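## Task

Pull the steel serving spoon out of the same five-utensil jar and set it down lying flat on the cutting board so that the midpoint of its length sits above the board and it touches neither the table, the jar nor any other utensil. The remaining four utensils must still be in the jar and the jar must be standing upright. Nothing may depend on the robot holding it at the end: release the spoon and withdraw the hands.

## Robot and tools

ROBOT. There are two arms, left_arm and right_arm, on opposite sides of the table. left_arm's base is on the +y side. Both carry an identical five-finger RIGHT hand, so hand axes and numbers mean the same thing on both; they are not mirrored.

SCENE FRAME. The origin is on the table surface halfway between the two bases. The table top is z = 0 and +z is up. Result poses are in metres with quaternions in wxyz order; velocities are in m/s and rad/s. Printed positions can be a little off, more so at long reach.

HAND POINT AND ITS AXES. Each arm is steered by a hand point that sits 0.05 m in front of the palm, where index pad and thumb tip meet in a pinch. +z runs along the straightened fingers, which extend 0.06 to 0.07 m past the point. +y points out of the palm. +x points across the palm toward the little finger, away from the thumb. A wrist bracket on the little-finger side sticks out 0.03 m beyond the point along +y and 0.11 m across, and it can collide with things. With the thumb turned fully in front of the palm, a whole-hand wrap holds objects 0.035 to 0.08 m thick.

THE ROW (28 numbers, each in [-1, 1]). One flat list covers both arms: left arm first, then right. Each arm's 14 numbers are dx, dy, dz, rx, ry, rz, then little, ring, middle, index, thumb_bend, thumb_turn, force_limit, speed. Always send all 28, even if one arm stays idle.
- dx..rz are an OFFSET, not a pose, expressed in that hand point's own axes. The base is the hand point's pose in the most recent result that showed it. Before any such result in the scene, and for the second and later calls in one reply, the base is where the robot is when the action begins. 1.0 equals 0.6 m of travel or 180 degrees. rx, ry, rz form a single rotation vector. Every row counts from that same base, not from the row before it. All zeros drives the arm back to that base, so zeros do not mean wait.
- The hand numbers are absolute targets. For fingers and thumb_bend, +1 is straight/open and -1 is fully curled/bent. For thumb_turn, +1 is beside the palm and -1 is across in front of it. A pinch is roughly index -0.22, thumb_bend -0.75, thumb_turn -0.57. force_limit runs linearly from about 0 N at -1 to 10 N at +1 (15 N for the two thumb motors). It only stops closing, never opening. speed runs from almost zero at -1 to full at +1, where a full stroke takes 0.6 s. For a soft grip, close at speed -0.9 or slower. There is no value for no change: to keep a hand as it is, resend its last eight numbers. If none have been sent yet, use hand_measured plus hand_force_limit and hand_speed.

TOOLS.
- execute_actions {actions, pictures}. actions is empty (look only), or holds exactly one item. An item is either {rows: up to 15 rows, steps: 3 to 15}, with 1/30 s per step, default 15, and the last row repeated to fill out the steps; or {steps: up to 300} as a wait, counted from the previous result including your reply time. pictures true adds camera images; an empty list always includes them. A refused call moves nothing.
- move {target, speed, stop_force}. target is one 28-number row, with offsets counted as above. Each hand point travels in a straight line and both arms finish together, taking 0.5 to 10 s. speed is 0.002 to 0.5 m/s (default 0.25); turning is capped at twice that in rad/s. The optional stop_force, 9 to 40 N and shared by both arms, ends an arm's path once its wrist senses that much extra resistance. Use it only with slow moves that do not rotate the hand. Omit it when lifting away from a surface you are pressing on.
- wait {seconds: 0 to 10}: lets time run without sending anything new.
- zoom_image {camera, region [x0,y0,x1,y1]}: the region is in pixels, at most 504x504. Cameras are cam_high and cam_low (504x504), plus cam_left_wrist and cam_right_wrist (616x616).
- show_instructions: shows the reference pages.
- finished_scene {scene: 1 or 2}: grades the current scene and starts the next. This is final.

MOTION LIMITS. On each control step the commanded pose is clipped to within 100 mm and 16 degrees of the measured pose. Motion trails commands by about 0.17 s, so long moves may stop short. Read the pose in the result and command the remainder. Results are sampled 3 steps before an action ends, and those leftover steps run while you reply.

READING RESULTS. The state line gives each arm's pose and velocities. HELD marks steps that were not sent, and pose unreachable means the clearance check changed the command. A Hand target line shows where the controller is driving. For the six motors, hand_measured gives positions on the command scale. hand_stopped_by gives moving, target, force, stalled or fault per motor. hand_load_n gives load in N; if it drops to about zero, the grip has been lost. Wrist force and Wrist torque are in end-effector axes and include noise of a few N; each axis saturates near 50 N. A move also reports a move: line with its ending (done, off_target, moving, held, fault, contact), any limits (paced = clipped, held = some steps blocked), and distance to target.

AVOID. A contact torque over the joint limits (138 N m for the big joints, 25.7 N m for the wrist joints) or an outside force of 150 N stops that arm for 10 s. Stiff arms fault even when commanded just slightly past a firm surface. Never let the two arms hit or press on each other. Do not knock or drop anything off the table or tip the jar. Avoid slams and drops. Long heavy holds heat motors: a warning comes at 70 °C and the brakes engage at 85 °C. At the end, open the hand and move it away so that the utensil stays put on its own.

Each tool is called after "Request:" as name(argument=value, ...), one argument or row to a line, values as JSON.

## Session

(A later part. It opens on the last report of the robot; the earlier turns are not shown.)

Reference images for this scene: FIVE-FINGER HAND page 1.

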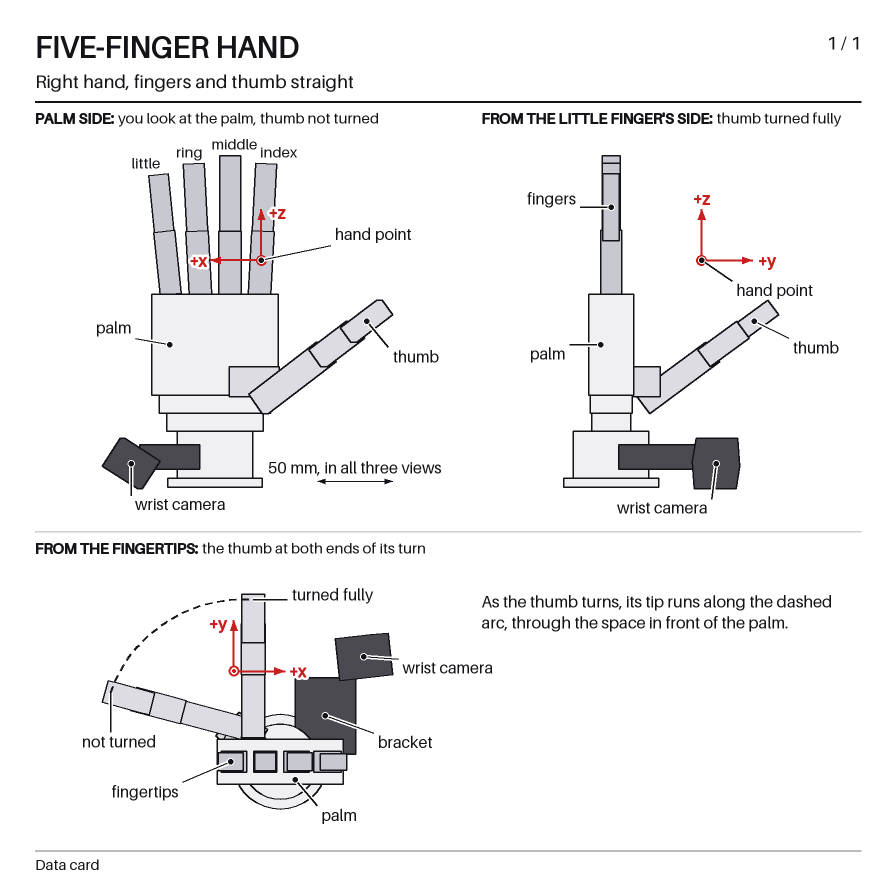

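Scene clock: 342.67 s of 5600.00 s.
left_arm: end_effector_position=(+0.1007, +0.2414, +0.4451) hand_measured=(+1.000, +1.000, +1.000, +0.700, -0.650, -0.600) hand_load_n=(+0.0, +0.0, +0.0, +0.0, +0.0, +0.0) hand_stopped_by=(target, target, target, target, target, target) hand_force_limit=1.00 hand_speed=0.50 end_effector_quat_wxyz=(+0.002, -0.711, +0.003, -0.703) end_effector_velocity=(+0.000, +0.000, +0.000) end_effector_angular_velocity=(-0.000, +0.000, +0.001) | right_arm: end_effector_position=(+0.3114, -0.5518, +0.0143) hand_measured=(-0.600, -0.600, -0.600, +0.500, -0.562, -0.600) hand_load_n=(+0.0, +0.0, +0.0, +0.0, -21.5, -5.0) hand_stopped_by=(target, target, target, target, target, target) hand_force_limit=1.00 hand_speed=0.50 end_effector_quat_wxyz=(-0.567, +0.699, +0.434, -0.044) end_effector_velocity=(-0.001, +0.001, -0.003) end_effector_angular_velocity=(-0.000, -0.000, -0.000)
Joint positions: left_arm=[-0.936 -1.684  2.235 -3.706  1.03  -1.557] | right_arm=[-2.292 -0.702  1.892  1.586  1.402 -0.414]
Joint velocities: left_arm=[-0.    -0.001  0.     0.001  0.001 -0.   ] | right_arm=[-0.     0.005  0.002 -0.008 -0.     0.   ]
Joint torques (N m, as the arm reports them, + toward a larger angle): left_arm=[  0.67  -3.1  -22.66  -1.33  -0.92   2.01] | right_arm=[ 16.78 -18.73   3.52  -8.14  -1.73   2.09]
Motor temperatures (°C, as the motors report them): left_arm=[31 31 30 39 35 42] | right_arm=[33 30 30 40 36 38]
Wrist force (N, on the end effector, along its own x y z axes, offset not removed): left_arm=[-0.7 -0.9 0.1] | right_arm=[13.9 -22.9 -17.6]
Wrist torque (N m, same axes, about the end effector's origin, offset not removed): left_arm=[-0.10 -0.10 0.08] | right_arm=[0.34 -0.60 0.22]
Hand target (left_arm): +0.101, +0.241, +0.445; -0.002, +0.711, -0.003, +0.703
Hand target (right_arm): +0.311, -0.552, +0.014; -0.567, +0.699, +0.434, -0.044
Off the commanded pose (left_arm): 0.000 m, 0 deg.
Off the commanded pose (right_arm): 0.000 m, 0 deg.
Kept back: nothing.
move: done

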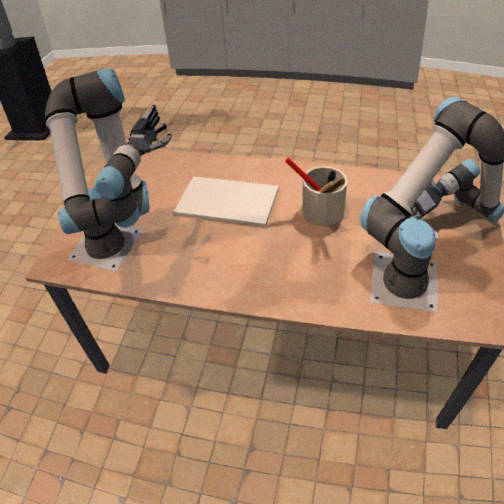

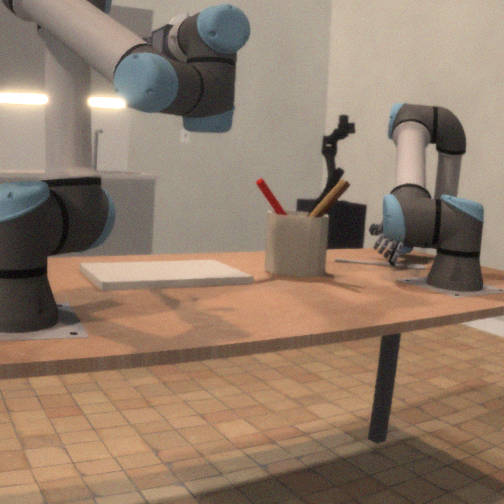

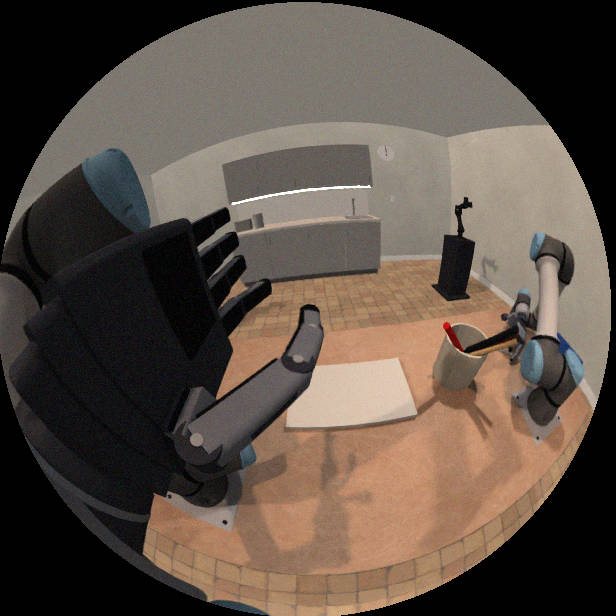

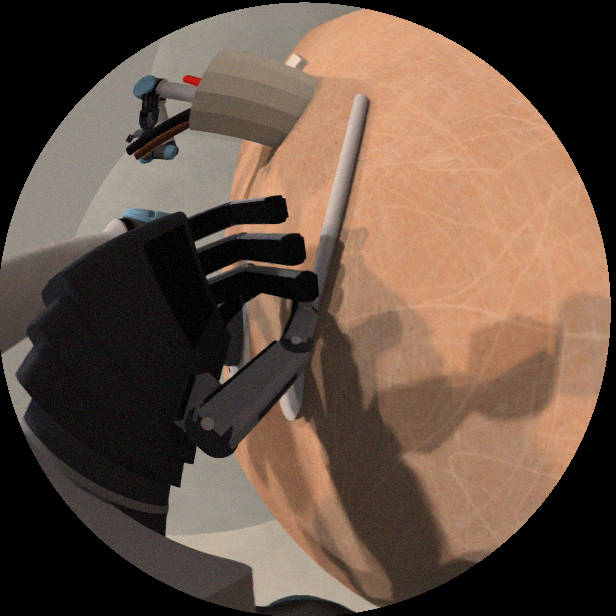

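Request:
move(
  target=[0,0,0,0,0,0,1,1,1,0.7,-0.65,-0.6,1,0.5, 0.0437,0.0055,0.0023,0,0,0,-0.6,-0.6,-0.6,0.5,-0.55,-0.6,1,0.5],
  speed=0.02,
)

Request:
zoom_image(
  camera="cam_low",
  region=[300,170,480,310],
)

Scene clock: 344.57 s of 5600.00 s.
left_arm: end_effector_position=(+0.1007, +0.2414, +0.4451) hand_measured=(+1.000, +1.000, +1.000, +0.700, -0.650, -0.600) hand_load_n=(+0.0, +0.0, +0.0, +0.0, +0.0, +0.0) hand_stopped_by=(target, target, target, target, target, target) hand_force_limit=1.00 hand_speed=0.50 end_effector_quat_wxyz=(+0.002, -0.711, +0.003, -0.703) end_effector_velocity=(-0.000, -0.000, -0.000) end_effector_angular_velocity=(-0.002, +0.001, -0.002) | right_arm: end_effector_position=(+0.3286, -0.5338, +0.0223) hand_measured=(-0.600, -0.600, -0.600, +0.500, -0.550, -0.600) hand_load_n=(+0.0, +0.0, +0.0, +0.0, +0.0, +0.0) hand_stopped_by=(target, target, target, target, target, target) hand_force_limit=1.00 hand_speed=0.50 end_effector_quat_wxyz=(-0.567, +0.699, +0.434, -0.044) end_effector_velocity=(+0.002, +0.002, +0.001) end_effector_angular_velocity=(-0.001, -0.000, +0.001)
Joint positions: left_arm=[-0.936 -1.684  2.235 -3.706  1.03  -1.557] | right_arm=[-2.235 -0.712  1.87   1.613  1.35  -0.393]
Joint velocities: left_arm=[-0.001 -0.001  0.    -0.001 -0.001 -0.001] | right_arm=[ 0.006 -0.002 -0.003  0.003 -0.005  0.003]
Joint torques (N m, as the arm reports them, + toward a larger angle): left_arm=[  0.49  -2.78 -21.61  -1.36  -1.16   2.07] | right_arm=[ 14.4  -46.89 -17.77   5.24  -1.88   2.39]
Motor temperatures (°C, as the motors report them): left_arm=[31 31 30 39 35 42] | right_arm=[33 30 30 40 36 38]
Wrist force (N, on the end effector, along its own x y z axes, offset not removed): left_arm=[-0.2 -0.3 1.1] | right_arm=[1.6 1.3 1.6]
Wrist torque (N m, same axes, about the end effector's origin, offset not removed): left_arm=[-0.05 -0.22 0.05] | right_arm=[0.27 -0.43 0.05]
Hand target (left_arm): +0.101, +0.241, +0.445; -0.002, +0.711, -0.003, +0.703
Hand target (right_arm): +0.329, -0.534, +0.022; -0.567, +0.699, +0.434, -0.044
Off the commanded pose (left_arm): 0.000 m, 0 deg.
Off the commanded pose (right_arm): 0.000 m, 0 deg.
Kept back: nothing.
move: done

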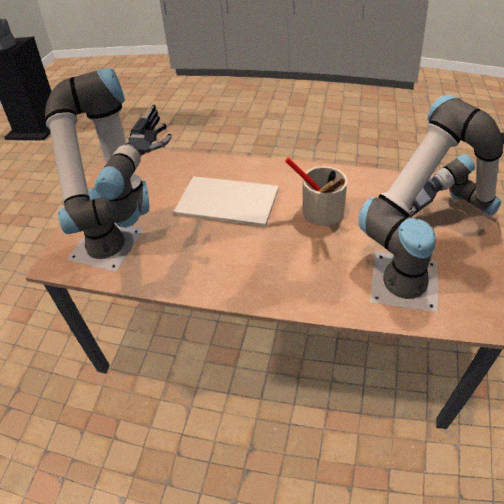

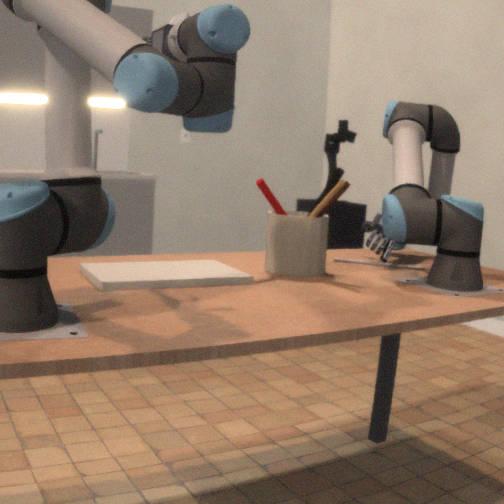

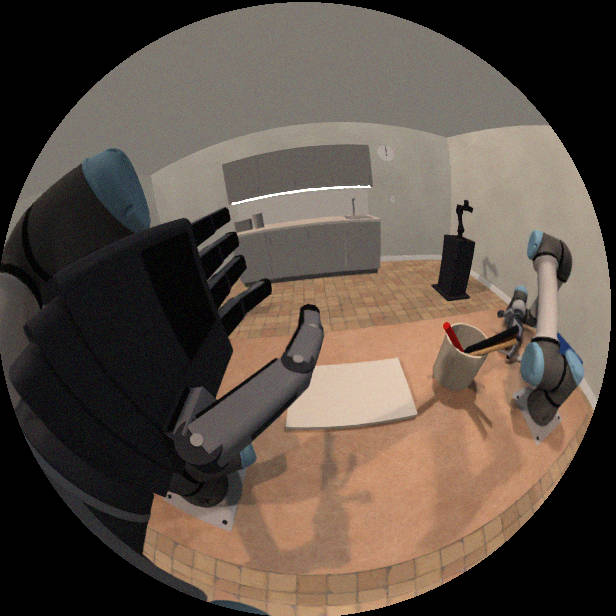

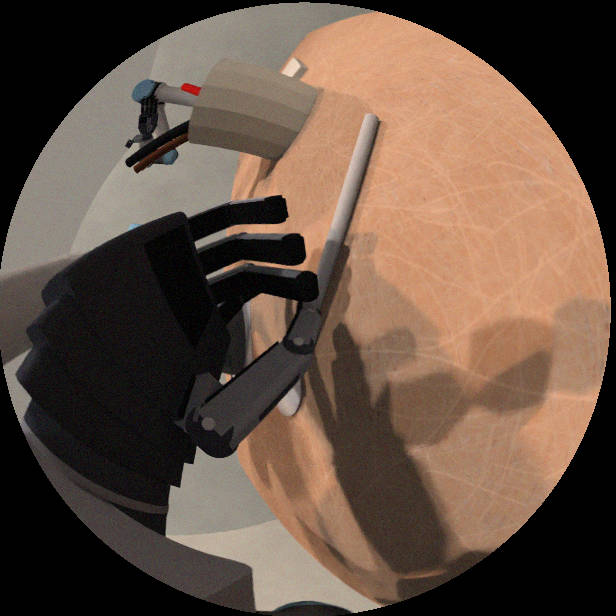

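Region (300, 170, 480, 310) of cam_low's 504x504 image, scaled by 2.800, with more detail than that image has.

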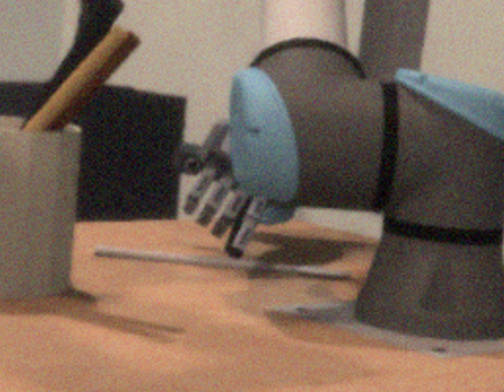

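Request:
move(
  target=[0,0,0,0,0,0,1,1,1,0.7,-0.65,-0.6,1,0.5, 0,0.005,-0.0123,0,0,0,-0.6,-0.6,-0.6,0.5,-0.55,-0.6,1,0.5],
  speed=0.02,
)

Request:
move(
  target=[0,0,0,0,0,0,1,1,1,0.7,-0.65,-0.6,1,0.5, -0.0057,0.011,0.0047,0,0,0,-0.6,-0.6,-0.6,0.5,-0.55,-0.6,1,0.5],
  speed=0.01,
)

Request:
zoom_image(
  camera="cam_low",
  region=[300,170,480,310],
)

Scene clock: 345.57 s of 5600.00 s.
left_arm: end_effector_position=(+0.1007, +0.2414, +0.4451) hand_measured=(+1.000, +1.000, +1.000, +0.700, -0.650, -0.600) hand_load_n=(+0.0, +0.0, +0.0, +0.0, +0.0, +0.0) hand_stopped_by=(target, target, target, target, target, target) hand_force_limit=1.00 hand_speed=0.50 end_effector_quat_wxyz=(+0.002, -0.711, +0.003, -0.703) end_effector_velocity=(-0.001, -0.000, +0.000) end_effector_angular_velocity=(+0.001, -0.001, -0.002) | right_arm: end_effector_position=(+0.3340, -0.5390, +0.0224) hand_measured=(-0.600, -0.600, -0.600, +0.500, -0.550, -0.600) hand_load_n=(+0.0, +0.0, +0.0, +0.0, +0.0, +0.0) hand_stopped_by=(target, target, target, target, target, target) hand_force_limit=1.00 hand_speed=0.50 end_effector_quat_wxyz=(-0.567, +0.699, +0.434, -0.044) end_effector_velocity=(+0.002, -0.002, +0.000) end_effector_angular_velocity=(-0.000, +0.001, +0.001)
Joint positions: left_arm=[-0.936 -1.684  2.235 -3.706  1.03  -1.557] | right_arm=[-2.236 -0.705  1.848  1.629  1.351 -0.393]
Joint velocities: left_arm=[-0.002  0.    -0.     0.001  0.     0.001] | right_arm=[-0.001  0.003 -0.008  0.006  0.002  0.   ]
Joint torques (N m, as the arm reports them, + toward a larger angle): left_arm=[  0.75  -2.84 -21.7   -1.37  -0.98   2.05] | right_arm=[-13.26 -26.16 -16.17   5.06   1.85  -2.21]
Motor temperatures (°C, as the motors report them): left_arm=[31 31 30 39 35 42] | right_arm=[33 30 30 40 36 38]
Wrist force (N, on the end effector, along its own x y z axes, offset not removed): left_arm=[-0.4 -0.5 1.5] | right_arm=[2.9 1.3 3.4]
Wrist torque (N m, same axes, about the end effector's origin, offset not removed): left_arm=[-0.14 -0.24 0.05] | right_arm=[0.10 -0.62 0.20]
Hand target (left_arm): +0.101, +0.241, +0.445; -0.002, +0.711, -0.003, +0.703
Hand target (right_arm): +0.334, -0.539, +0.022; -0.567, +0.699, +0.434, -0.044
Off the commanded pose (left_arm): 0.000 m, 0 deg.
Off the commanded pose (right_arm): 0.000 m, 0 deg.
Kept back: nothing.
move: done

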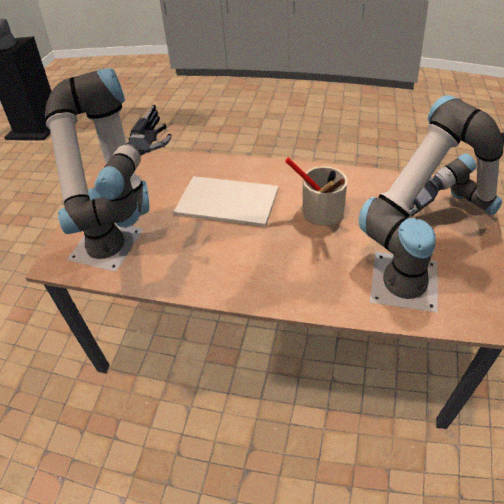

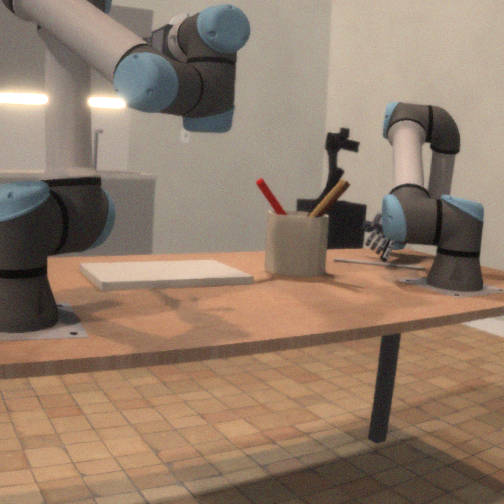

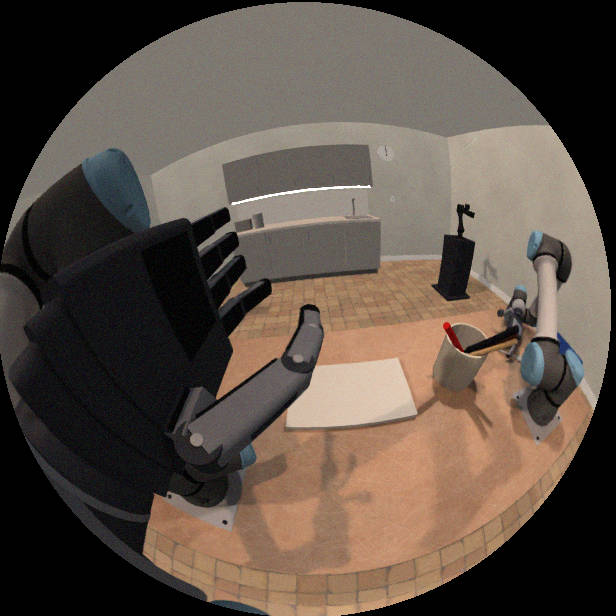

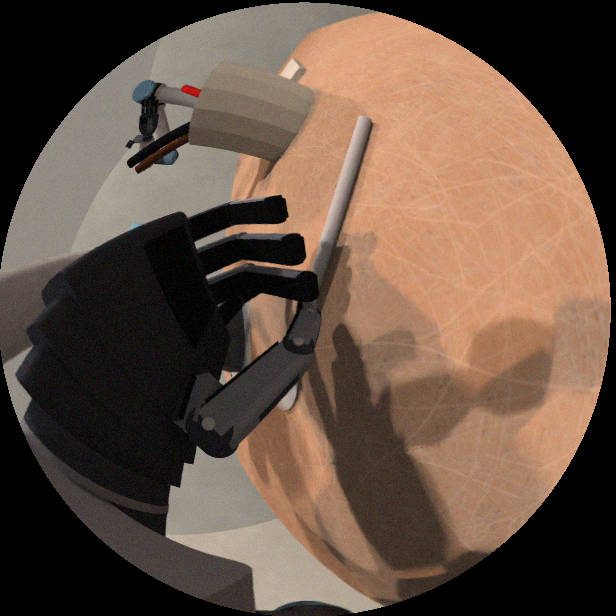

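Scene clock: 346.57 s of 5600.00 s.
left_arm: end_effector_position=(+0.1007, +0.2414, +0.4451) hand_measured=(+1.000, +1.000, +1.000, +0.700, -0.650, -0.600) hand_load_n=(+0.0, +0.0, +0.0, +0.0, +0.0, +0.0) hand_stopped_by=(target, target, target, target, target, target) hand_force_limit=1.00 hand_speed=0.50 end_effector_quat_wxyz=(+0.002, -0.711, +0.003, -0.703) end_effector_velocity=(+0.001, +0.000, -0.000) end_effector_angular_velocity=(-0.003, +0.003, +0.001) | right_arm: end_effector_position=(+0.3340, -0.5390, +0.0149) hand_measured=(-0.600, -0.600, -0.600, +0.500, -0.550, -0.600) hand_load_n=(+0.0, +0.0, +0.0, +0.0, +0.0, +0.0) hand_stopped_by=(target, target, target, target, target, target) hand_force_limit=1.00 hand_speed=0.50 end_effector_quat_wxyz=(-0.567, +0.699, +0.434, -0.044) end_effector_velocity=(+0.000, +0.000, -0.003) end_effector_angular_velocity=(-0.001, +0.002, -0.001)
Joint positions: left_arm=[-0.936 -1.684  2.235 -3.706  1.03  -1.557] | right_arm=[-2.237 -0.688  1.844  1.616  1.351 -0.393]
Joint velocities: left_arm=[ 0.001 -0.002  0.    -0.002 -0.    -0.001] | right_arm=[ 0.001  0.007 -0.002 -0.005 -0.001  0.002]
Joint torques (N m, as the arm reports them, + toward a larger angle): left_arm=[  0.87  -3.22 -22.46  -1.37  -1.12   2.  ] | right_arm=[ -0.49 -27.84 -17.85   0.03  -0.93  -1.16]
Motor temperatures (°C, as the motors report them): left_arm=[31 31 30 39 35 42] | right_arm=[33 30 30 40 36 38]
Wrist force (N, on the end effector, along its own x y z axes, offset not removed): left_arm=[0.7 -1.2 1.1] | right_arm=[-0.4 3.2 3.0]
Wrist torque (N m, same axes, about the end effector's origin, offset not removed): left_arm=[-0.21 -0.33 0.13] | right_arm=[0.51 -0.22 0.06]
Hand target (left_arm): +0.101, +0.241, +0.445; -0.002, +0.711, -0.003, +0.703
Hand target (right_arm): +0.334, -0.539, +0.014; -0.567, +0.699, +0.434, -0.044
Off the commanded pose (left_arm): 0.000 m, 0 deg.
Off the commanded pose (right_arm): 0.000 m, 0 deg.
Kept back: nothing.
move: done

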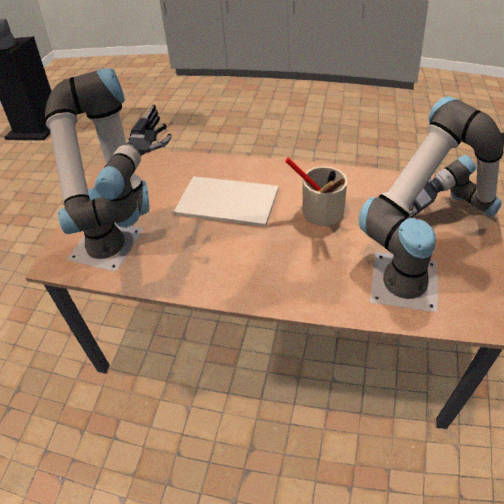

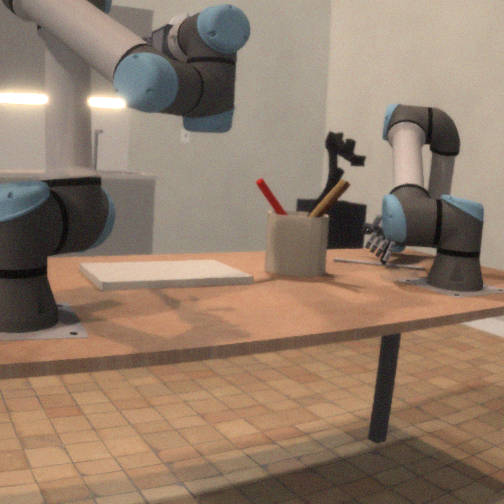

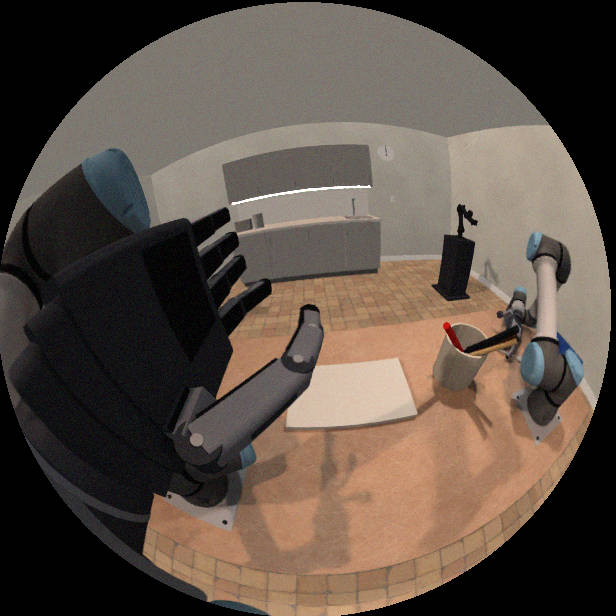

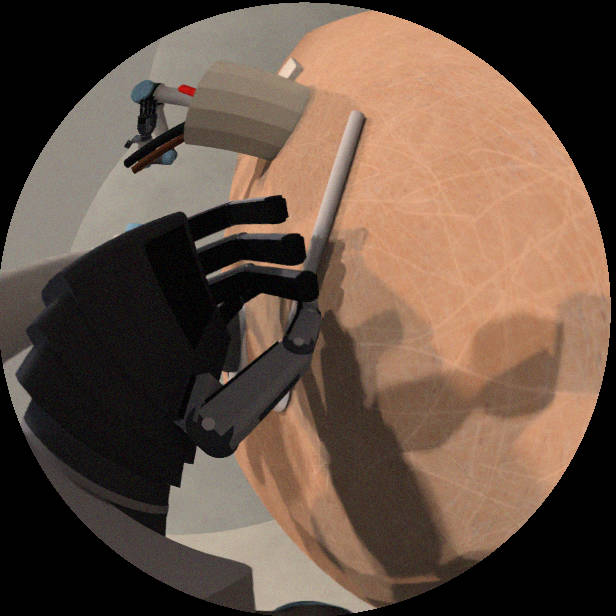

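Region (300, 170, 480, 310) of cam_low's 504x504 image, scaled by 2.800, with more detail than that image has.

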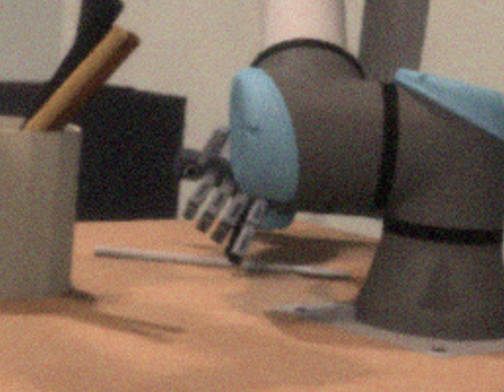

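Request:
execute_actions(
  actions=[
    {"rows":[[0,0,0,0,0,0,1,1,1,0.7,-0.65,-0.6,1,0.5, 0,0,0,0,0,0,-0.6,-0.6,-0.6,-0.8,-0.55,-0.6,1,-0.6]],"steps":15},
  ],
)

Request:
execute_actions(
  actions=[
    {"steps":60},
  ],
  pictures=true,
)

Scene clock: 347.03 s of 5600.00 s.
left_arm: end_effector_position=(+0.1007, +0.2414, +0.4451) hand_measured=(+1.000, +1.000, +1.000, +0.700, -0.650, -0.600) hand_load_n=(+0.0, +0.0, +0.0, +0.0, +0.0, +0.0) hand_stopped_by=(target, target, target, target, target, target) hand_force_limit=1.00 hand_speed=0.50 end_effector_quat_wxyz=(+0.002, -0.711, +0.003, -0.703) end_effector_velocity=(+0.001, +0.000, -0.000) end_effector_angular_velocity=(-0.002, +0.002, +0.002) | right_arm: end_effector_position=(+0.3341, -0.5391, +0.0148) hand_measured=(-0.600, -0.600, -0.600, +0.302, -0.550, -0.600) hand_load_n=(+0.0, +0.0, +0.0, +0.0, +0.0, +0.0) hand_stopped_by=(target, target, target, moving, target, target) hand_force_limit=1.00 hand_speed=-0.60 end_effector_quat_wxyz=(-0.567, +0.699, +0.434, -0.044) end_effector_velocity=(+0.000, +0.000, +0.001) end_effector_angular_velocity=(+0.001, +0.001, -0.001)
Joint positions: left_arm=[-0.936 -1.684  2.235 -3.706  1.03  -1.557] | right_arm=[-2.237 -0.688  1.844  1.616  1.351 -0.393]
Joint velocities: left_arm=[ 0.001 -0.001 -0.    -0.002  0.001 -0.001] | right_arm=[ 0.001 -0.001 -0.     0.002 -0.002  0.001]
Joint torques (N m, as the arm reports them, + toward a larger angle): left_arm=[  0.25  -2.94 -21.97  -1.32  -1.02   2.07] | right_arm=[ -1.89 -48.14  -6.29   5.02  -1.36  -0.9 ]
Motor temperatures (°C, as the motors report them): left_arm=[31 31 30 39 35 42] | right_arm=[33 30 30 40 36 38]
Wrist force (N, on the end effector, along its own x y z axes, offset not removed): left_arm=[0.1 0.0 0.9] | right_arm=[1.1 2.6 1.2]
Wrist torque (N m, same axes, about the end effector's origin, offset not removed): left_arm=[-0.08 -0.27 0.18] | right_arm=[0.44 -0.46 0.10]
Steps of this call (steps 1 to 2: nothing new was sent; steps 3 to 14: the first 12 steps of this action). Readings (end_effector_position | what the end effector reports):
3: left_arm (+0.1007, +0.2414, +0.4451) | right_arm (+0.3340, -0.5390, +0.0147) | left_arm hand_measured=(+1.000, +1.000, +1.000, +0.700, -0.650, -0.600) hand_load_n=(+0.0, +0.0, +0.0, +0.0, +0.0, +0.0) hand_stopped_by=(target, target, target, target, target, target) hand_force_limit=1.00 hand_speed=0.50 | right_arm hand_measured=(-0.600, -0.600, -0.600, +0.500, -0.550, -0.600) hand_load_n=(+0.0, +0.0, +0.0, +0.0, +0.0, +0.0) hand_stopped_by=(target, target, target, moving, target, target) hand_force_limit=1.00 hand_speed=-0.60
4: left_arm (+0.1007, +0.2414, +0.4451) | right_arm (+0.3340, -0.5390, +0.0146) | left_arm hand_measured=(+1.000, +1.000, +1.000, +0.700, -0.650, -0.600) hand_load_n=(+0.0, +0.0, +0.0, +0.0, +0.0, +0.0) hand_stopped_by=(target, target, target, target, target, target) hand_force_limit=1.00 hand_speed=0.50 | right_arm hand_measured=(-0.600, -0.600, -0.600, +0.500, -0.550, -0.600) hand_load_n=(+0.0, +0.0, +0.0, +0.0, +0.0, +0.0) hand_stopped_by=(target, target, target, moving, target, target) hand_force_limit=1.00 hand_speed=-0.60
6: left_arm (+0.1007, +0.2414, +0.4451) | right_arm (+0.3340, -0.5390, +0.0146) | left_arm hand_measured=(+1.000, +1.000, +1.000, +0.700, -0.650, -0.600) hand_load_n=(+0.0, +0.0, +0.0, +0.0, +0.0, +0.0) hand_stopped_by=(target, target, target, target, target, target) hand_force_limit=1.00 hand_speed=0.50 | right_arm hand_measured=(-0.600, -0.600, -0.600, +0.480, -0.550, -0.600) hand_load_n=(+0.0, +0.0, +0.0, +0.0, +0.0, +0.0) hand_stopped_by=(target, target, target, moving, target, target) hand_force_limit=1.00 hand_speed=-0.60
10: left_arm (+0.1007, +0.2414, +0.4451) | right_arm (+0.3340, -0.5390, +0.0147) | left_arm hand_measured=(+1.000, +1.000, +1.000, +0.700, -0.650, -0.600) hand_load_n=(+0.0, +0.0, +0.0, +0.0, +0.0, +0.0) hand_stopped_by=(target, target, target, target, target, target) hand_force_limit=1.00 hand_speed=0.50 | right_arm hand_measured=(-0.600, -0.600, -0.600, +0.390, -0.550, -0.600) hand_load_n=(+0.0, +0.0, +0.0, +0.0, +0.0, +0.0) hand_stopped_by=(target, target, target, moving, target, target) hand_force_limit=1.00 hand_speed=-0.60
14: the state above

Scene clock: 349.03 s of 5600.00 s.
left_arm: end_effector_position=(+0.1007, +0.2414, +0.4451) hand_measured=(+1.000, +1.000, +1.000, +0.700, -0.650, -0.600) hand_load_n=(+0.0, +0.0, +0.0, +0.0, +0.0, +0.0) hand_stopped_by=(target, target, target, target, target, target) hand_force_limit=1.00 hand_speed=0.50 end_effector_quat_wxyz=(+0.002, -0.711, +0.003, -0.703) end_effector_velocity=(+0.000, +0.000, +0.000) end_effector_angular_velocity=(+0.000, +0.001, +0.000) | right_arm: end_effector_position=(+0.3340, -0.5390, +0.0149) hand_measured=(-0.600, -0.600, -0.600, -0.136, -0.548, -0.600) hand_load_n=(+0.0, +0.0, +0.0, +10.0, +3.5, +0.0) hand_stopped_by=(target, target, target, force, target, target) hand_force_limit=1.00 hand_speed=-0.60 end_effector_quat_wxyz=(-0.567, +0.699, +0.434, -0.044) end_effector_velocity=(+0.000, -0.000, +0.000) end_effector_angular_velocity=(+0.000, -0.000, -0.001)
Joint positions: left_arm=[-0.936 -1.684  2.235 -3.706  1.03  -1.557] | right_arm=[-2.237 -0.688  1.844  1.616  1.351 -0.393]
Joint velocities: left_arm=[-0.    -0.001 -0.    -0.     0.     0.001] | right_arm=[-0.001 -0.    -0.    -0.    -0.    -0.   ]
Joint torques (N m, as the arm reports them, + toward a larger angle): left_arm=[  0.44  -2.82 -21.79  -1.38  -1.06   2.09] | right_arm=[ -0.97 -47.12   2.59   0.94  -1.4   -1.19]
Motor temperatures (°C, as the motors report them): left_arm=[31 31 30 39 35 42] | right_arm=[33 30 30 40 36 38]
Wrist force (N, on the end effector, along its own x y z axes, offset not removed): left_arm=[1.2 -2.1 0.8] | right_arm=[2.2 0.6 2.0]
Wrist torque (N m, same axes, about the end effector's origin, offset not removed): left_arm=[-0.36 -0.48 0.13] | right_arm=[0.34 -0.57 0.10]
Hand target (left_arm): +0.101, +0.241, +0.445; -0.002, +0.711, -0.003, +0.703
Hand target (right_arm): +0.334, -0.539, +0.015; -0.567, +0.699, +0.434, -0.044
Off the commanded pose (left_arm): 0.000 m, 0 deg.
Off the commanded pose (right_arm): 0.000 m, 0 deg.
Kept back: nothing.
Steps of this call (steps 1 to 3: the last 3 steps of your previous action; steps 4 to 60: nothing new was sent). Readings (end_effector_position | what the end effector reports):
1: left_arm (+0.1007, +0.2414, +0.4451) | right_arm (+0.3341, -0.5391, +0.0148) | left_arm hand_measured=(+1.000, +1.000, +1.000, +0.700, -0.650, -0.600) hand_load_n=(+0.0, +0.0, +0.0, +0.0, +0.0, +0.0) hand_stopped_by=(target, target, target, target, target, target) hand_force_limit=1.00 hand_speed=0.50 | right_arm hand_measured=(-0.600, -0.600, -0.600, +0.280, -0.550, -0.600) hand_load_n=(+0.0, +0.0, +0.0, +0.0, +0.0, +0.0) hand_stopped_by=(target, target, target, moving, target, target) hand_force_limit=1.00 hand_speed=-0.60
2: left_arm (+0.1007, +0.2414, +0.4451) | right_arm (+0.3341, -0.5391, +0.0148) | left_arm hand_measured=(+1.000, +1.000, +1.000, +0.700, -0.650, -0.600) hand_load_n=(+0.0, +0.0, +0.0, +0.0, +0.0, +0.0) hand_stopped_by=(target, target, target, target, target, target) hand_force_limit=1.00 hand_speed=0.50 | right_arm hand_measured=(-0.600, -0.600, -0.600, +0.258, -0.550, -0.600) hand_load_n=(+0.0, +0.0, +0.0, +0.0, +0.0, +0.0) hand_stopped_by=(target, target, target, moving, target, target) hand_force_limit=1.00 hand_speed=-0.60
4: left_arm (+0.1007, +0.2414, +0.4451) | right_arm (+0.3341, -0.5391, +0.0148) | left_arm hand_measured=(+1.000, +1.000, +1.000, +0.700, -0.650, -0.600) hand_load_n=(+0.0, +0.0, +0.0, +0.0, +0.0, +0.0) hand_stopped_by=(target, target, target, target, target, target) hand_force_limit=1.00 hand_speed=0.50 | right_arm hand_measured=(-0.600, -0.600, -0.600, +0.214, -0.550, -0.600) hand_load_n=(+0.0, +0.0, +0.0, +0.0, +0.0, +0.0) hand_stopped_by=(target, target, target, moving, target, target) hand_force_limit=1.00 hand_speed=-0.60
8: left_arm (+0.1007, +0.2414, +0.4451) | right_arm (+0.3341, -0.5391, +0.0149) | left_arm hand_measured=(+1.000, +1.000, +1.000, +0.700, -0.650, -0.600) hand_load_n=(+0.0, +0.0, +0.0, +0.0, +0.0, +0.0) hand_stopped_by=(target, target, target, target, target, target) hand_force_limit=1.00 hand_speed=0.50 | right_arm hand_measured=(-0.600, -0.600, -0.600, +0.124, -0.550, -0.600) hand_load_n=(+0.0, +0.0, +0.0, +0.0, +0.0, +0.0) hand_stopped_by=(target, target, target, moving, target, target) hand_force_limit=1.00 hand_speed=-0.60
60: the state above

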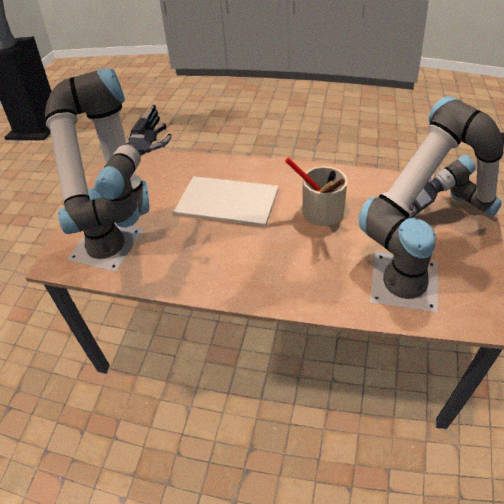

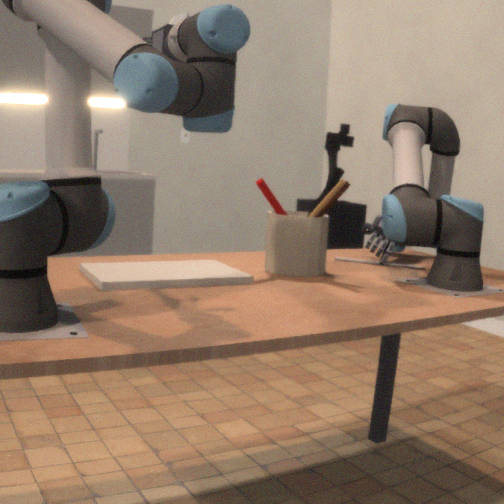

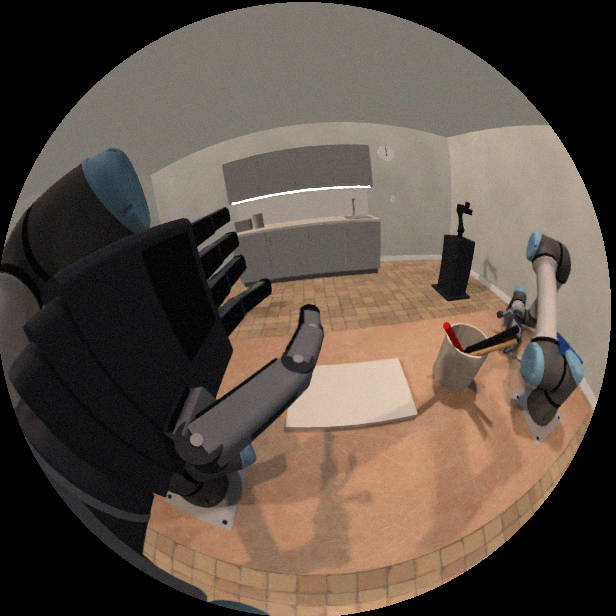

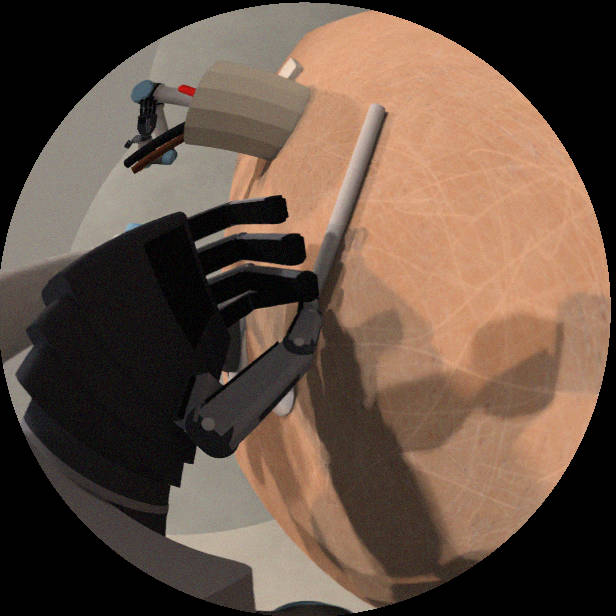

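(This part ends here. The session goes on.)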